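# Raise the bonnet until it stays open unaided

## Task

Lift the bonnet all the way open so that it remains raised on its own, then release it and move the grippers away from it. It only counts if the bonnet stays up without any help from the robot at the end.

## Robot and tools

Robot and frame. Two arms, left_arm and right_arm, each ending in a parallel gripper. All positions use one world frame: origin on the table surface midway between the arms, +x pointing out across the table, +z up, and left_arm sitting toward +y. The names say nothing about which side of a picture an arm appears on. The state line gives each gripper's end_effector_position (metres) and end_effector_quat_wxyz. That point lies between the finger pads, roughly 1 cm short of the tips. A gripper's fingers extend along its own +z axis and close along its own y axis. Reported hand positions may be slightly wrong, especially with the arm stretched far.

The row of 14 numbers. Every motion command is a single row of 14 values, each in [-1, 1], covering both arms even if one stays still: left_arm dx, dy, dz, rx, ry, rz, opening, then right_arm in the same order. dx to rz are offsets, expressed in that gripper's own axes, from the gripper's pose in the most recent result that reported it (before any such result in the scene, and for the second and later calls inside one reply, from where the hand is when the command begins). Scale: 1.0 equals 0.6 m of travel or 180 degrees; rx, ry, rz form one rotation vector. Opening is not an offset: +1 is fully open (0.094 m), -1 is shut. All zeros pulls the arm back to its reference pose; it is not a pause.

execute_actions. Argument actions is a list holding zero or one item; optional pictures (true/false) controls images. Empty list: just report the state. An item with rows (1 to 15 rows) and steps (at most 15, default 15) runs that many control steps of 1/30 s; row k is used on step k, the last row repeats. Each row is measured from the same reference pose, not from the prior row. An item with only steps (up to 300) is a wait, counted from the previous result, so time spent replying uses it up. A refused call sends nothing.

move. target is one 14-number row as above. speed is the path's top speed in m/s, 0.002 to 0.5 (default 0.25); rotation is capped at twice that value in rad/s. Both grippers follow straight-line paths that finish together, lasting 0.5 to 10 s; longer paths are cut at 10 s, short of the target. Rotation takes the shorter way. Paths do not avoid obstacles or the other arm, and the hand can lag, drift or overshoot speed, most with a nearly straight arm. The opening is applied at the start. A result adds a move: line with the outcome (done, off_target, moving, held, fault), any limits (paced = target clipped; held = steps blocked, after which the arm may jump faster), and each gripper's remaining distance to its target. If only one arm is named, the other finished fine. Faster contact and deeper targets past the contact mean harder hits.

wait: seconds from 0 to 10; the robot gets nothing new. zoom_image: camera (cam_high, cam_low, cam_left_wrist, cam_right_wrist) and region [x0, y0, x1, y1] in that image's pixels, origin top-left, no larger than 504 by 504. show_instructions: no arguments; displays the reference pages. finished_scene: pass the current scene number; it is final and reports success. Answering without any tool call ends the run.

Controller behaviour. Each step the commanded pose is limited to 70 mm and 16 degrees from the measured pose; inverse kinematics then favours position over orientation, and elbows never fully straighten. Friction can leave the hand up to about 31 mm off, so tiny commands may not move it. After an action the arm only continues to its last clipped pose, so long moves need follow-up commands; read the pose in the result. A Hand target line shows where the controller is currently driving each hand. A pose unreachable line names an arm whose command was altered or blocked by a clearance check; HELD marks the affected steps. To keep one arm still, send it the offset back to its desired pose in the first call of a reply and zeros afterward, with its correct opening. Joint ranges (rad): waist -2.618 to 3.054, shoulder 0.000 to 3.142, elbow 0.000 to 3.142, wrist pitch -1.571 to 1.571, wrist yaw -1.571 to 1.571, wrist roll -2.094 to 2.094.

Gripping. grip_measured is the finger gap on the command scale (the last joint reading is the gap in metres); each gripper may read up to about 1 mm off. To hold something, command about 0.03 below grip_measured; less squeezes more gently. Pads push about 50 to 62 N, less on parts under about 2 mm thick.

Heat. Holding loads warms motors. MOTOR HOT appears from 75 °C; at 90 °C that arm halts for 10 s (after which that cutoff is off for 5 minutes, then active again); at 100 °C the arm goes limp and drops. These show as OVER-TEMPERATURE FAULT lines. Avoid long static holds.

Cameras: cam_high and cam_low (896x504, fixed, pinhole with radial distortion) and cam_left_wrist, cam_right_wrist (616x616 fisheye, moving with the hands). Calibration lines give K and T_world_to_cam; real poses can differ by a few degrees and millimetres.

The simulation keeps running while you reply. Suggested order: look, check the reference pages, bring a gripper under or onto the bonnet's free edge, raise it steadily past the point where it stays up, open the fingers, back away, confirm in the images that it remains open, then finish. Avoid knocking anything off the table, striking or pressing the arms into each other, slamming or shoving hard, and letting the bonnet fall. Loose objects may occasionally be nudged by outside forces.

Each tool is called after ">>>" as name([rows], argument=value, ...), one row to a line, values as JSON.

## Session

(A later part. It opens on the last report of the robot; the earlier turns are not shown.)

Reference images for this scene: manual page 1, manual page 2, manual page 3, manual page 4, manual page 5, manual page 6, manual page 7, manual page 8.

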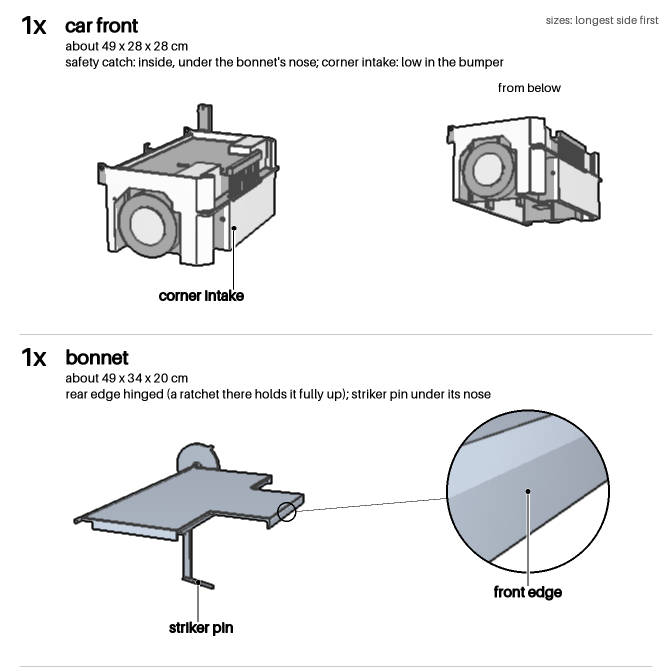

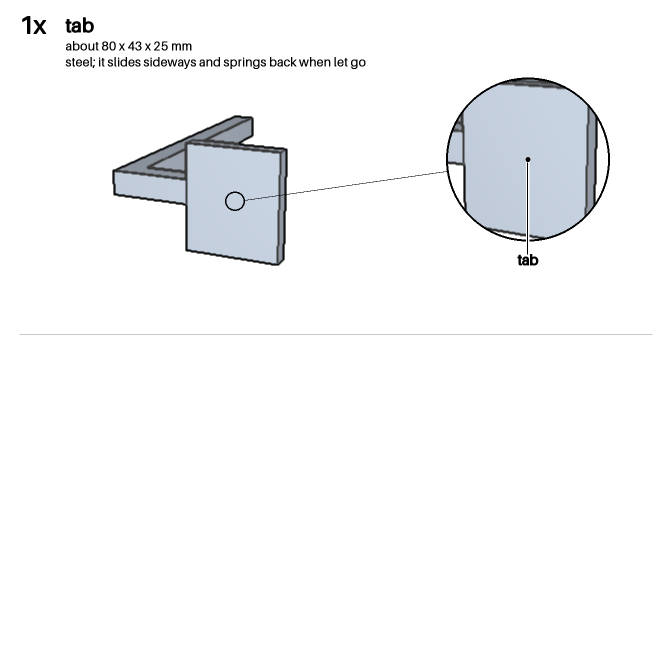

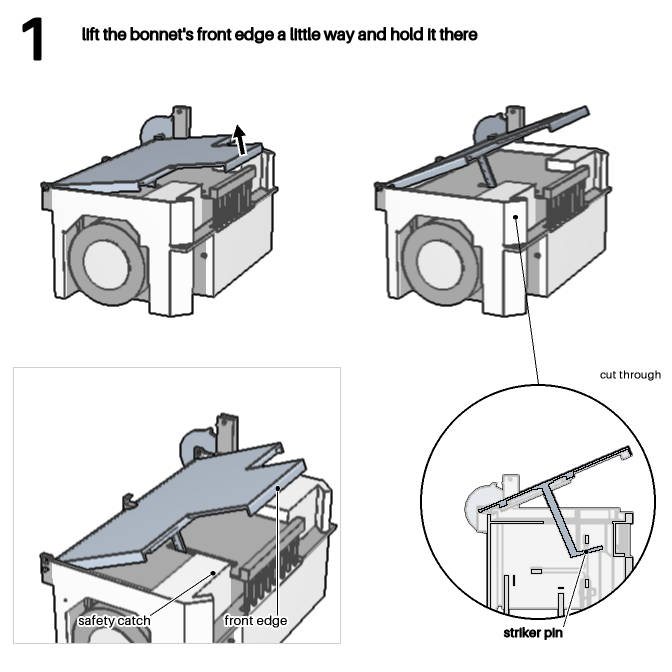

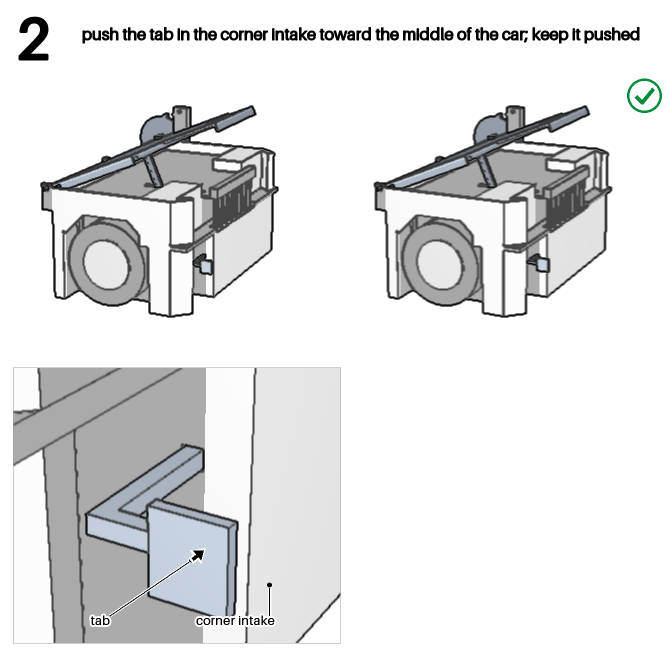

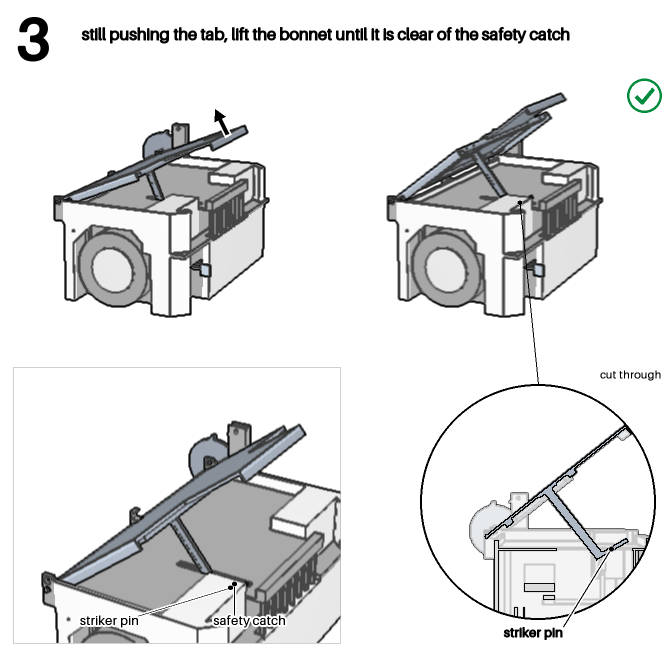

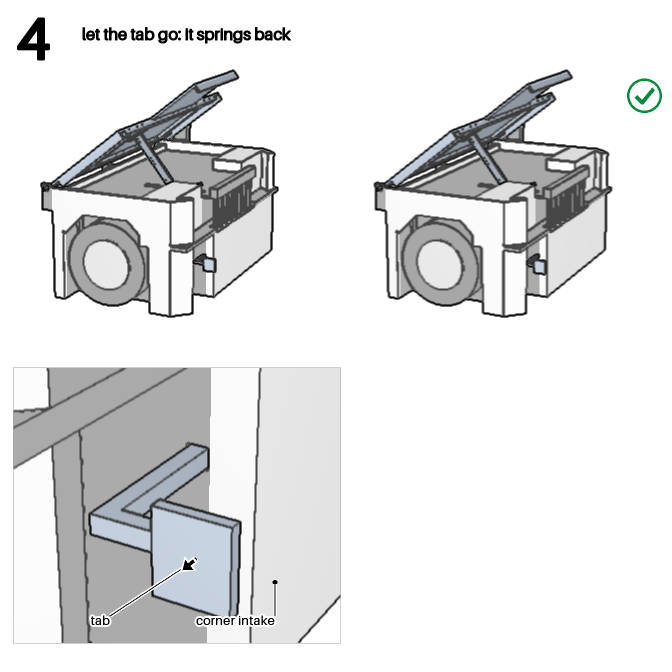

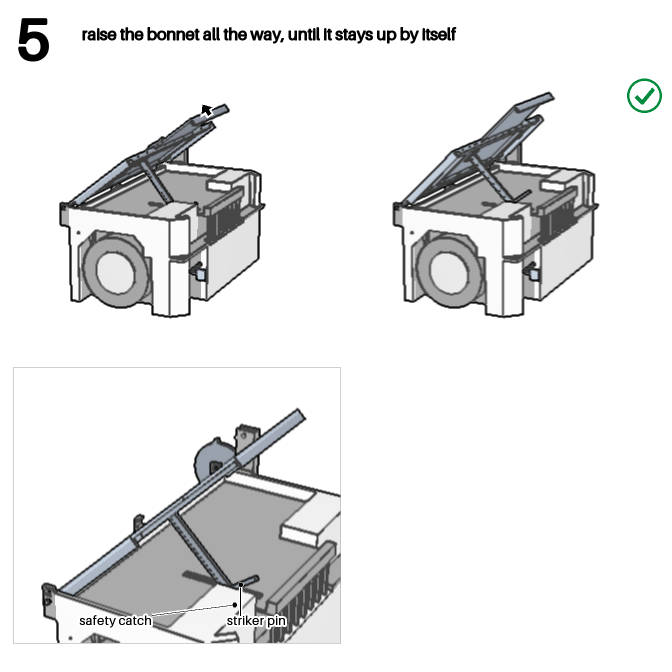

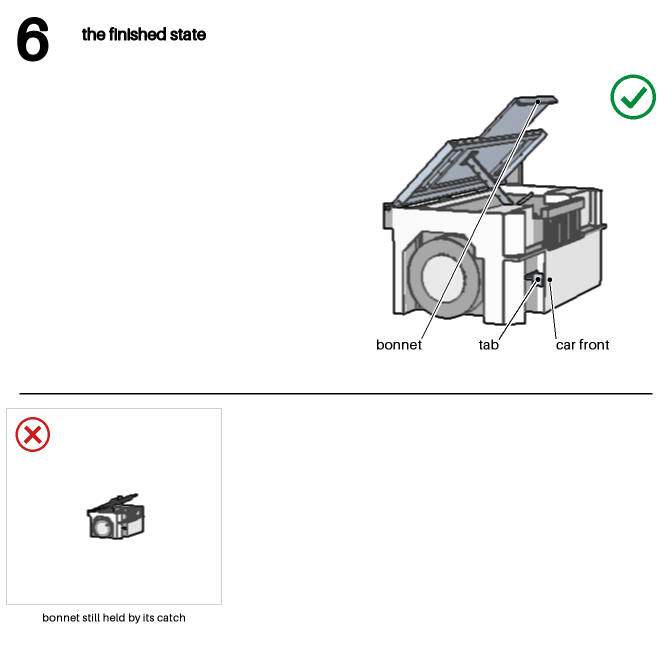

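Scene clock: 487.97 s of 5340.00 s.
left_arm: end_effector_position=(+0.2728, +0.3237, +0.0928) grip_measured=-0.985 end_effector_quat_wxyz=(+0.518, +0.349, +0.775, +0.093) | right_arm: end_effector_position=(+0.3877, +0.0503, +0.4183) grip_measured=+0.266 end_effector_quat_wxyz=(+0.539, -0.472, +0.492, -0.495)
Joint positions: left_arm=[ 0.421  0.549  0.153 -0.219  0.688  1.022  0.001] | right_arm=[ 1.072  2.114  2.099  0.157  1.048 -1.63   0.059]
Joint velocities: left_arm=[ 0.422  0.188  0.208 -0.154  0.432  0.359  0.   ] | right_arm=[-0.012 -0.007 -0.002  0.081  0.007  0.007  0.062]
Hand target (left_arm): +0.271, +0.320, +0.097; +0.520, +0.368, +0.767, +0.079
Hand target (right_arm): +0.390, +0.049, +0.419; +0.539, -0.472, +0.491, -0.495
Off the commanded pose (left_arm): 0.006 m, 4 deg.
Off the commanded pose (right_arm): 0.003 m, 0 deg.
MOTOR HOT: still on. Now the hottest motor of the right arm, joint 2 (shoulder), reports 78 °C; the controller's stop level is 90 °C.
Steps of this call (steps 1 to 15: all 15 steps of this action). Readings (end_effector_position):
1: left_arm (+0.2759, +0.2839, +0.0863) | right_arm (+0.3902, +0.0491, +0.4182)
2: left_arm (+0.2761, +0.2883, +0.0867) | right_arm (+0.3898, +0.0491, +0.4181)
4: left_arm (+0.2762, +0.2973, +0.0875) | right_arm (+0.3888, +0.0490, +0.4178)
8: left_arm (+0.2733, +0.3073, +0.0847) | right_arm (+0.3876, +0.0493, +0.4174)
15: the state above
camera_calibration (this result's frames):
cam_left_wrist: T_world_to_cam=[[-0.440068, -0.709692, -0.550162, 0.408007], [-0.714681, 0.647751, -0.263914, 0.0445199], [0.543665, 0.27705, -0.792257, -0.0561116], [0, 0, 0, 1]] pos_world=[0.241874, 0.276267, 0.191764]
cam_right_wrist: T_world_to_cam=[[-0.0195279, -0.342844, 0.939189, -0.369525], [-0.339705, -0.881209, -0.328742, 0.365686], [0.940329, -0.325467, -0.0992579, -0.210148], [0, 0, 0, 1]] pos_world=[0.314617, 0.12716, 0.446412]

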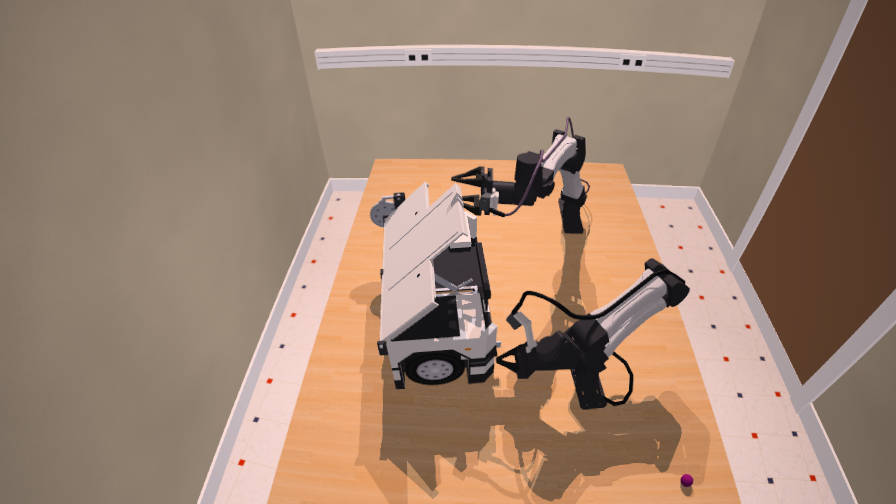

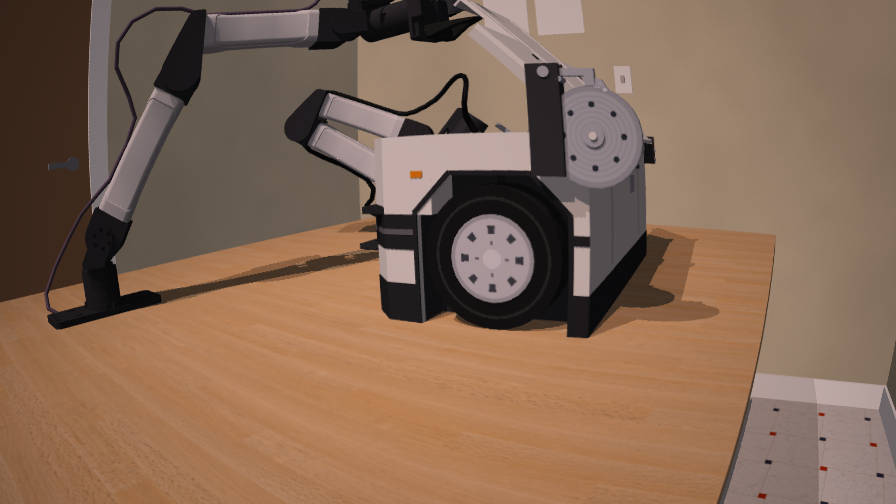

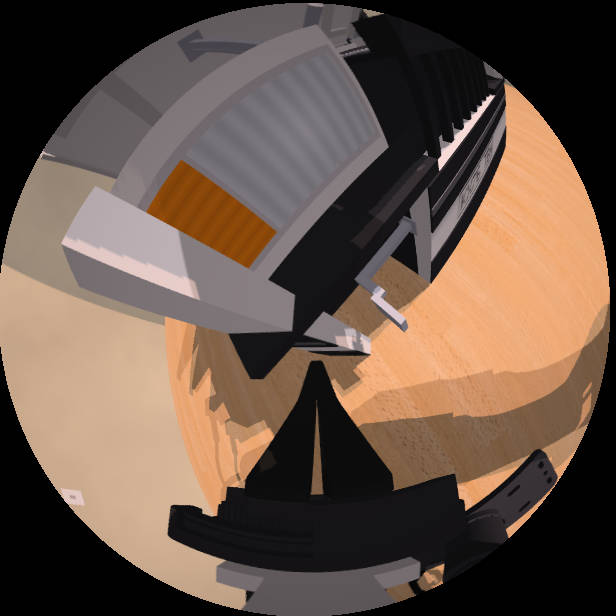

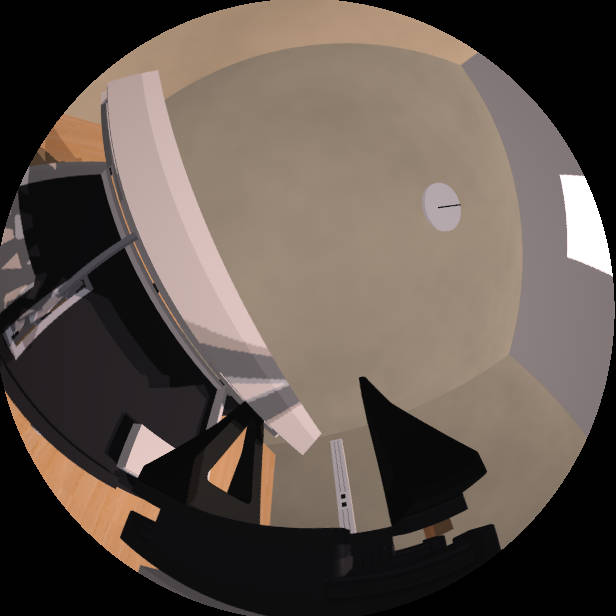

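>>> move(target=[-0.0227,0.0463,-0.1158,0,0,0,-1,0,0.008,-0.12,0,0,0,0.5], speed=0.13)

>>> move(target=[0,0,0,0,0,0,-1,0.3,0.08,-0.08,0,0,0,0.5], speed=0.22)

>>> zoom_image(camera="cam_low", region=[520, 40, 660, 160])

Scene clock: 497.17 s of 5340.00 s.
left_arm: end_effector_position=(+0.2279, +0.3486, +0.1437) grip_measured=-0.985 end_effector_quat_wxyz=(+0.515, +0.351, +0.776, +0.098) | right_arm: end_effector_position=(+0.3169, +0.0504, +0.4193) grip_measured=+0.497 end_effector_quat_wxyz=(+0.550, -0.461, +0.497, -0.487)
Joint positions: left_arm=[ 0.926  0.601  0.452 -0.914  1.029  1.607  0.001] | right_arm=[ 1.211  1.974  1.867  0.32   1.181 -1.67   0.07 ]
Joint velocities: left_arm=[-0.002 -0.002  0.007 -0.051  0.051  0.037  0.001] | right_arm=[-0.017  0.012 -0.002 -0.022 -0.022 -0.037  0.001]
Hand target (left_arm): +0.228, +0.350, +0.147; +0.516, +0.350, +0.776, +0.095
Hand target (right_arm): +0.316, +0.050, +0.409; +0.539, -0.472, +0.493, -0.494
Off the commanded pose (left_arm): 0.005 m, 1 deg.
Off the commanded pose (right_arm): 0.011 m, 2 deg.
MOTOR HOT: still on. Now the hottest motor of the right arm, joint 2 (shoulder), reports 77 °C; the controller's stop level is 90 °C.
After step 90, 4.70 s passed at rest.
move: off_target (right_arm)
camera_calibration (this result's frames):
cam_left_wrist: T_world_to_cam=[[-0.439242, -0.704662, -0.557242, 0.433003], [-0.717423, 0.648475, -0.254527, 0.00878096], [0.540713, 0.287979, -0.790378, -0.00169081], [0, 0, 0, 1]] pos_world=[0.197407, 0.299913, 0.242186]
cam_right_wrist: T_world_to_cam=[[-0.0260158, -0.374549, 0.926842, -0.36294], [-0.332209, -0.871223, -0.361397, 0.352819], [0.942847, -0.317307, -0.101763, -0.14367], [0, 0, 0, 1]] pos_world=[0.243226, 0.125858, 0.449276]

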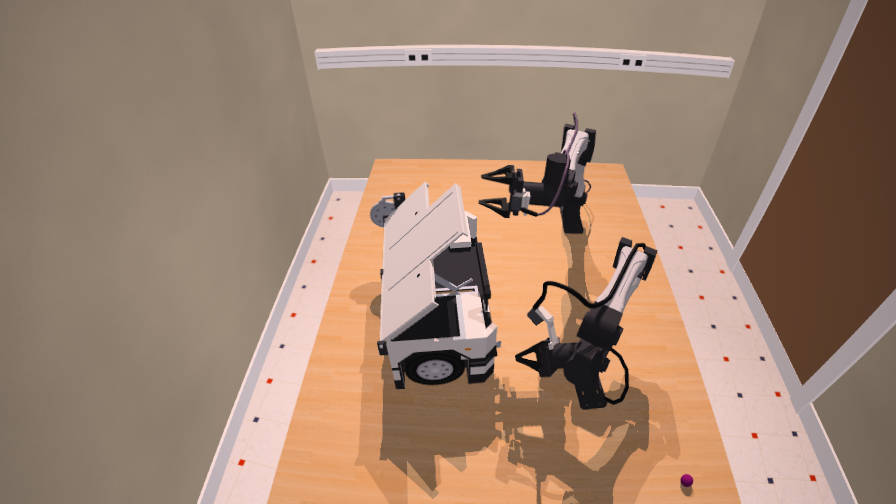

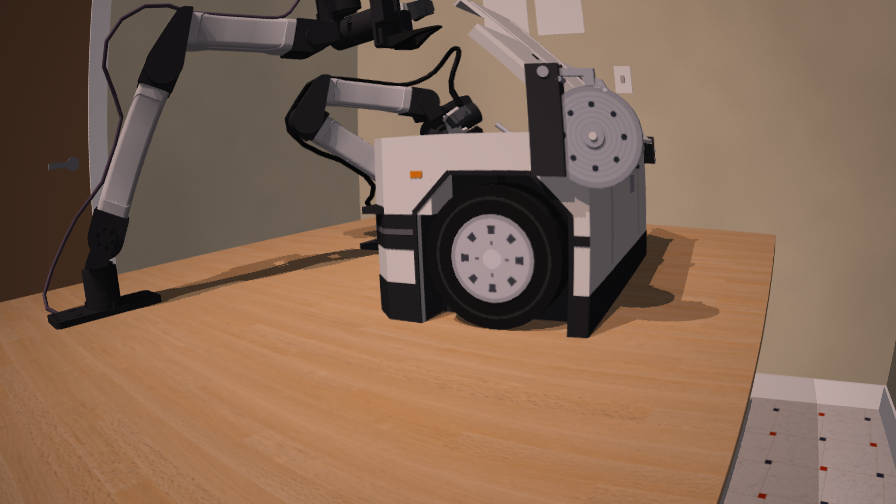

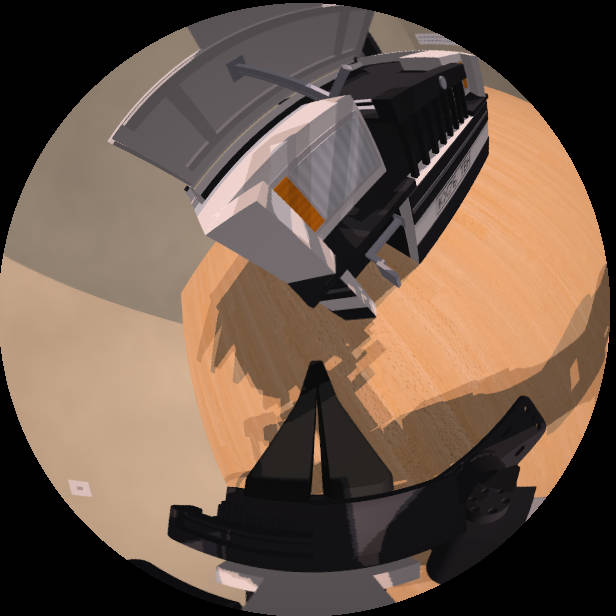

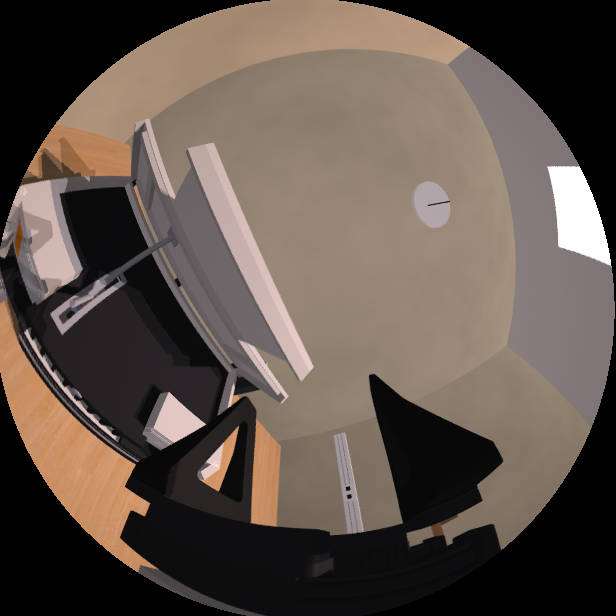

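Scene clock: 498.57 s of 5340.00 s.
left_arm: end_effector_position=(+0.2279, +0.3487, +0.1437) grip_measured=-0.985 end_effector_quat_wxyz=(+0.515, +0.351, +0.776, +0.098) | right_arm: end_effector_position=(+0.2752, -0.1228, +0.3639) grip_measured=+0.497 end_effector_quat_wxyz=(+0.559, -0.451, +0.501, -0.482)
Joint positions: left_arm=[ 0.927  0.601  0.452 -0.914  1.029  1.607  0.001] | right_arm=[ 1.132  1.294  0.919  0.577  1.103 -1.625  0.07 ]
Joint velocities: left_arm=[-0.002  0.002 -0.017 -0.007  0.007  0.066 -0.001] | right_arm=[-0.017  0.007 -0.002  0.022 -0.066  0.051 -0.001]
Hand target (left_arm): +0.228, +0.349, +0.144; +0.515, +0.351, +0.776, +0.098
Hand target (right_arm): +0.276, -0.125, +0.353; +0.550, -0.462, +0.497, -0.487
Off the commanded pose (left_arm): 0.000 m, 0 deg.
Off the commanded pose (right_arm): 0.014 m, 2 deg.
MOTOR HOT: still on. Now the hottest motor of the right arm, joint 2 (shoulder), reports 76 °C; the controller's stop level is 90 °C.
move: off_target (right_arm)
camera_calibration (this result's frames):
cam_left_wrist: T_world_to_cam=[[-0.439156, -0.704754, -0.557194, 0.432992], [-0.717587, 0.648325, -0.254448, 0.00880349], [0.540565, 0.288093, -0.790438, -0.00169668], [0, 0, 0, 1]] pos_world=[0.197385, 0.299934, 0.242159]
cam_right_wrist: T_world_to_cam=[[-0.034587, -0.401458, 0.915224, -0.37428], [-0.328372, -0.860364, -0.389803, 0.178691], [0.943915, -0.314016, -0.10207, -0.16465], [0, 0, 0, 1]] pos_world=[0.201147, -0.0482214, 0.395399]

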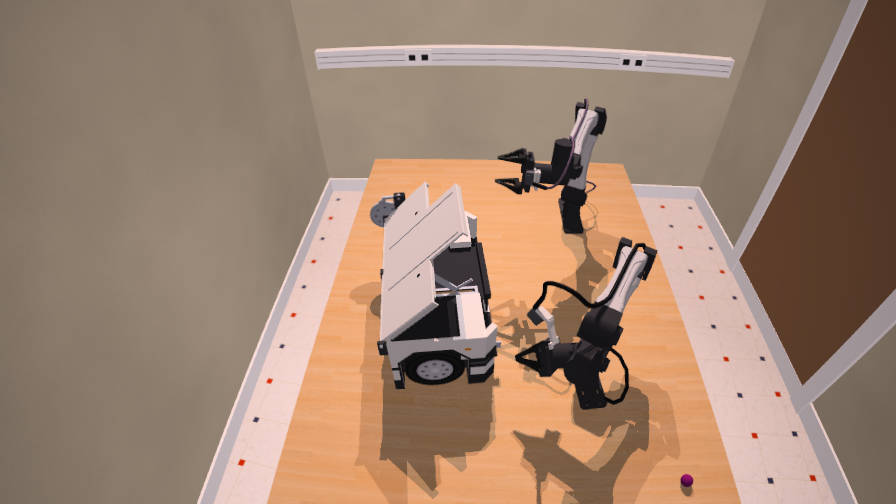

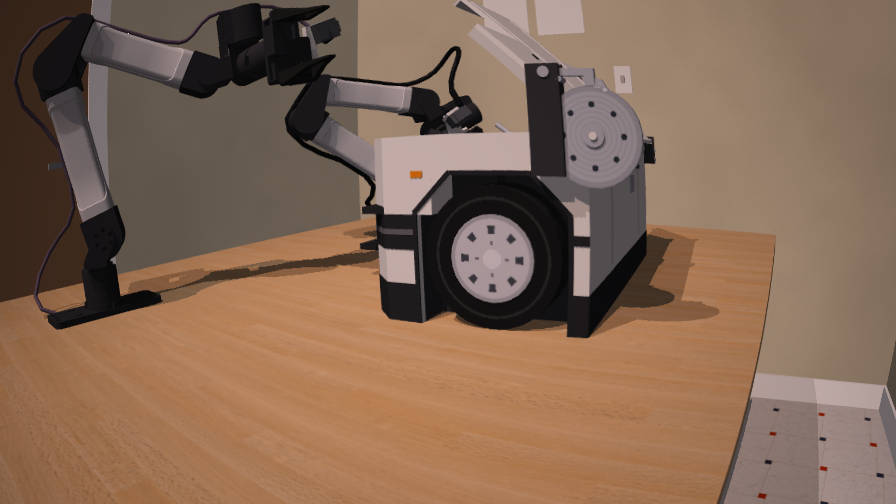

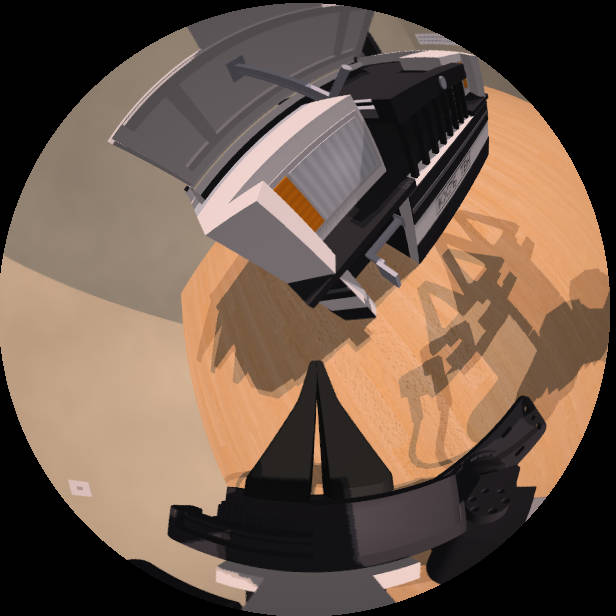

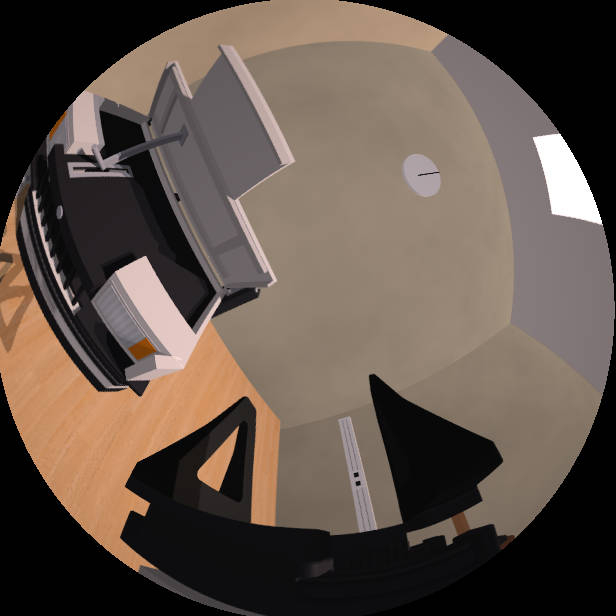

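Region (520, 40, 660, 160) of cam_low's 896x504 image, scaled by 3.600, with more detail than that image has; it fills the top 432 rows of this view, and the rest is white.

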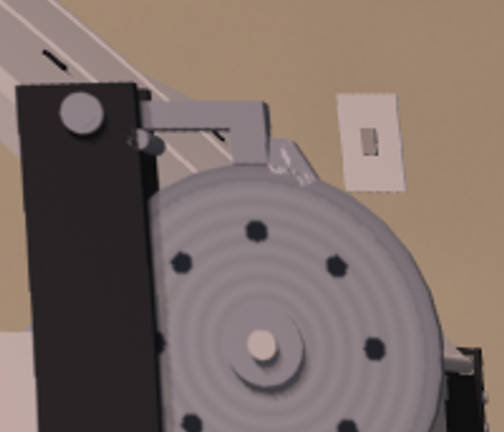

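>>> move(target=[0.1155,0.0765,-0.0998,-0.1218,0.0856,-0.0751,-1,0,0,0,0,0,0,0.5], speed=0.25)

Scene clock: 508.93 s of 5340.00 s.
left_arm: end_effector_position=(+0.1831, +0.4369, +0.1440) grip_measured=-0.985 end_effector_quat_wxyz=(+0.476, +0.144, +0.838, +0.224) | right_arm: end_effector_position=(+0.2751, -0.1226, +0.3645) grip_measured=+0.497 end_effector_quat_wxyz=(+0.561, -0.450, +0.501, -0.481)
Joint positions: left_arm=[ 1.44   0.601  0.452 -0.922  1.036  1.614  0.001] | right_arm=[ 1.132  1.294  0.919  0.581  1.101 -1.625  0.07 ]
Joint velocities: left_arm=[-0.027 -0.007  0.007  0.051 -0.007 -0.022  0.   ] | right_arm=[-0.002 -0.002 -0.007 -0.022 -0.066 -0.037 -0.   ]
Hand target (left_arm): +0.181, +0.440, +0.143; +0.470, +0.139, +0.841, +0.228
Hand target (right_arm): +0.275, -0.123, +0.364; +0.559, -0.451, +0.501, -0.482
Off the commanded pose (left_arm): 0.004 m, 1 deg.
Off the commanded pose (right_arm): 0.001 m, 0 deg.
MOTOR HOT: cleared. Now the hottest motor of the right arm, joint 2 (shoulder), reports 69 °C.
After step 90, 5.87 s passed at rest.
move: done
camera_calibration (this result's frames):
cam_left_wrist: T_world_to_cam=[[-0.0392314, -0.83011, -0.556217, 0.457116], [-0.940902, 0.218088, -0.259115, 0.149099], [0.336399, 0.513181, -0.789608, -0.0636972], [0, 0, 0, 1]] pos_world=[0.179648, 0.379628, 0.242594]
cam_right_wrist: T_world_to_cam=[[-0.0356322, -0.404534, 0.913829, -0.374349], [-0.325996, -0.859686, -0.393277, 0.179796], [0.944699, -0.311918, -0.101244, -0.164719], [0, 0, 0, 1]] pos_world=[0.200884, -0.0482474, 0.396124]

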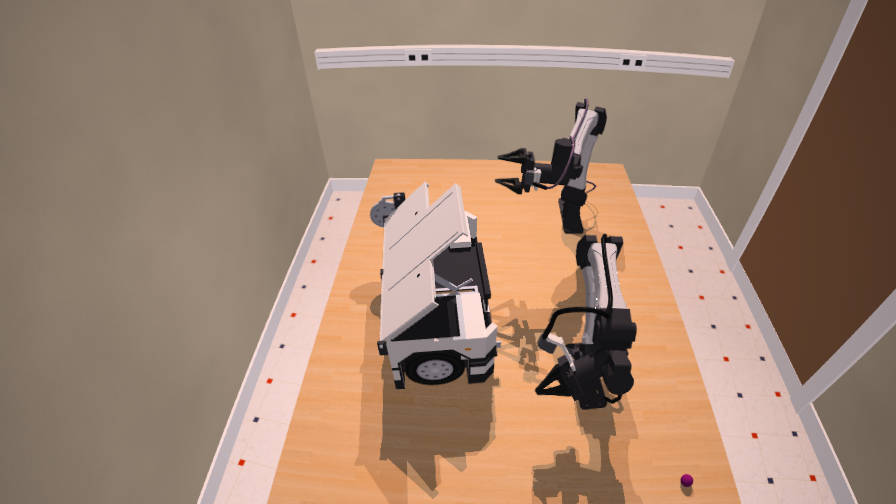

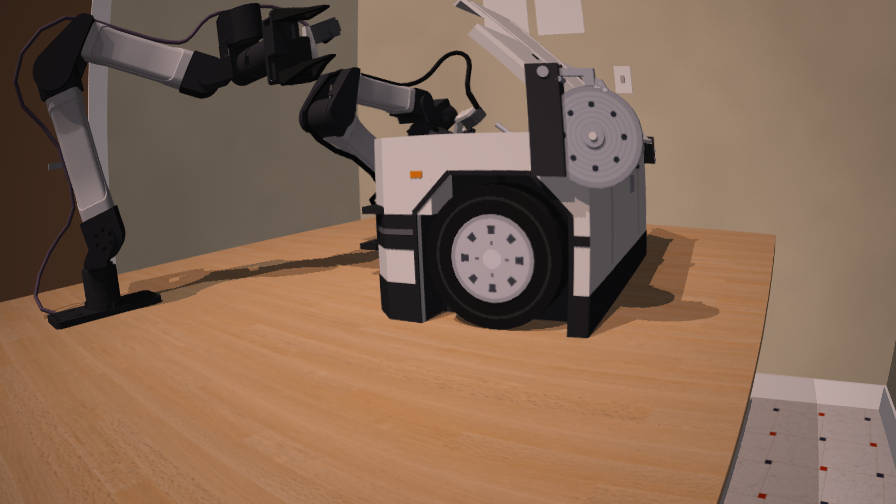

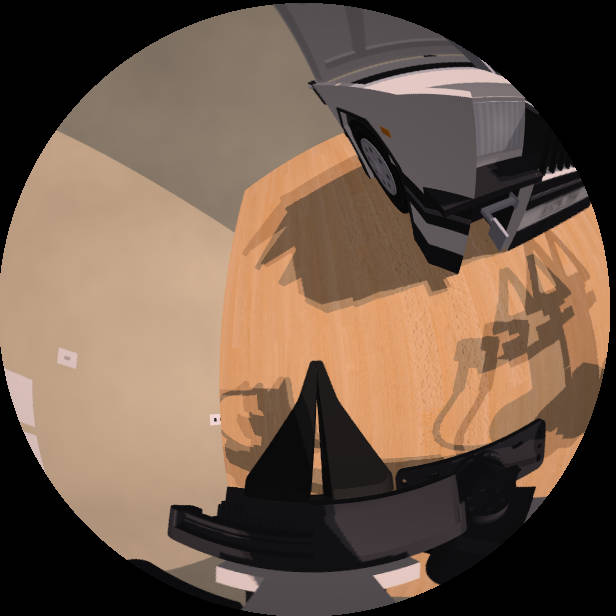

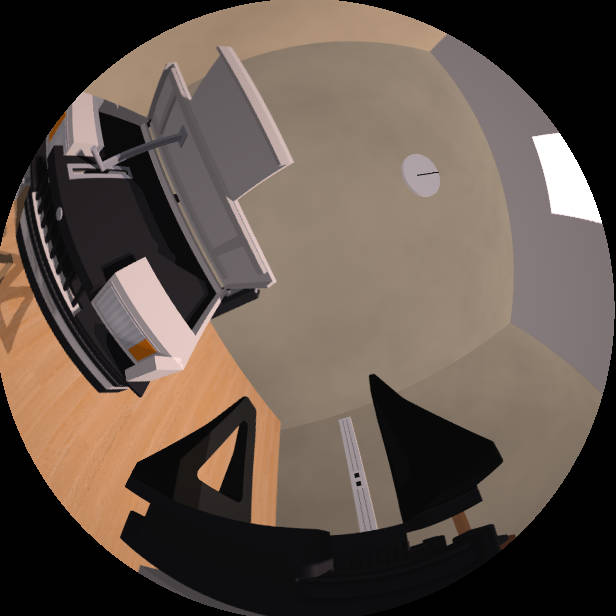

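The bonnet is staying up on its ratchet, and both arms are clear.

>>> finished_scene(scene=2)

The scene is finished: the task was done.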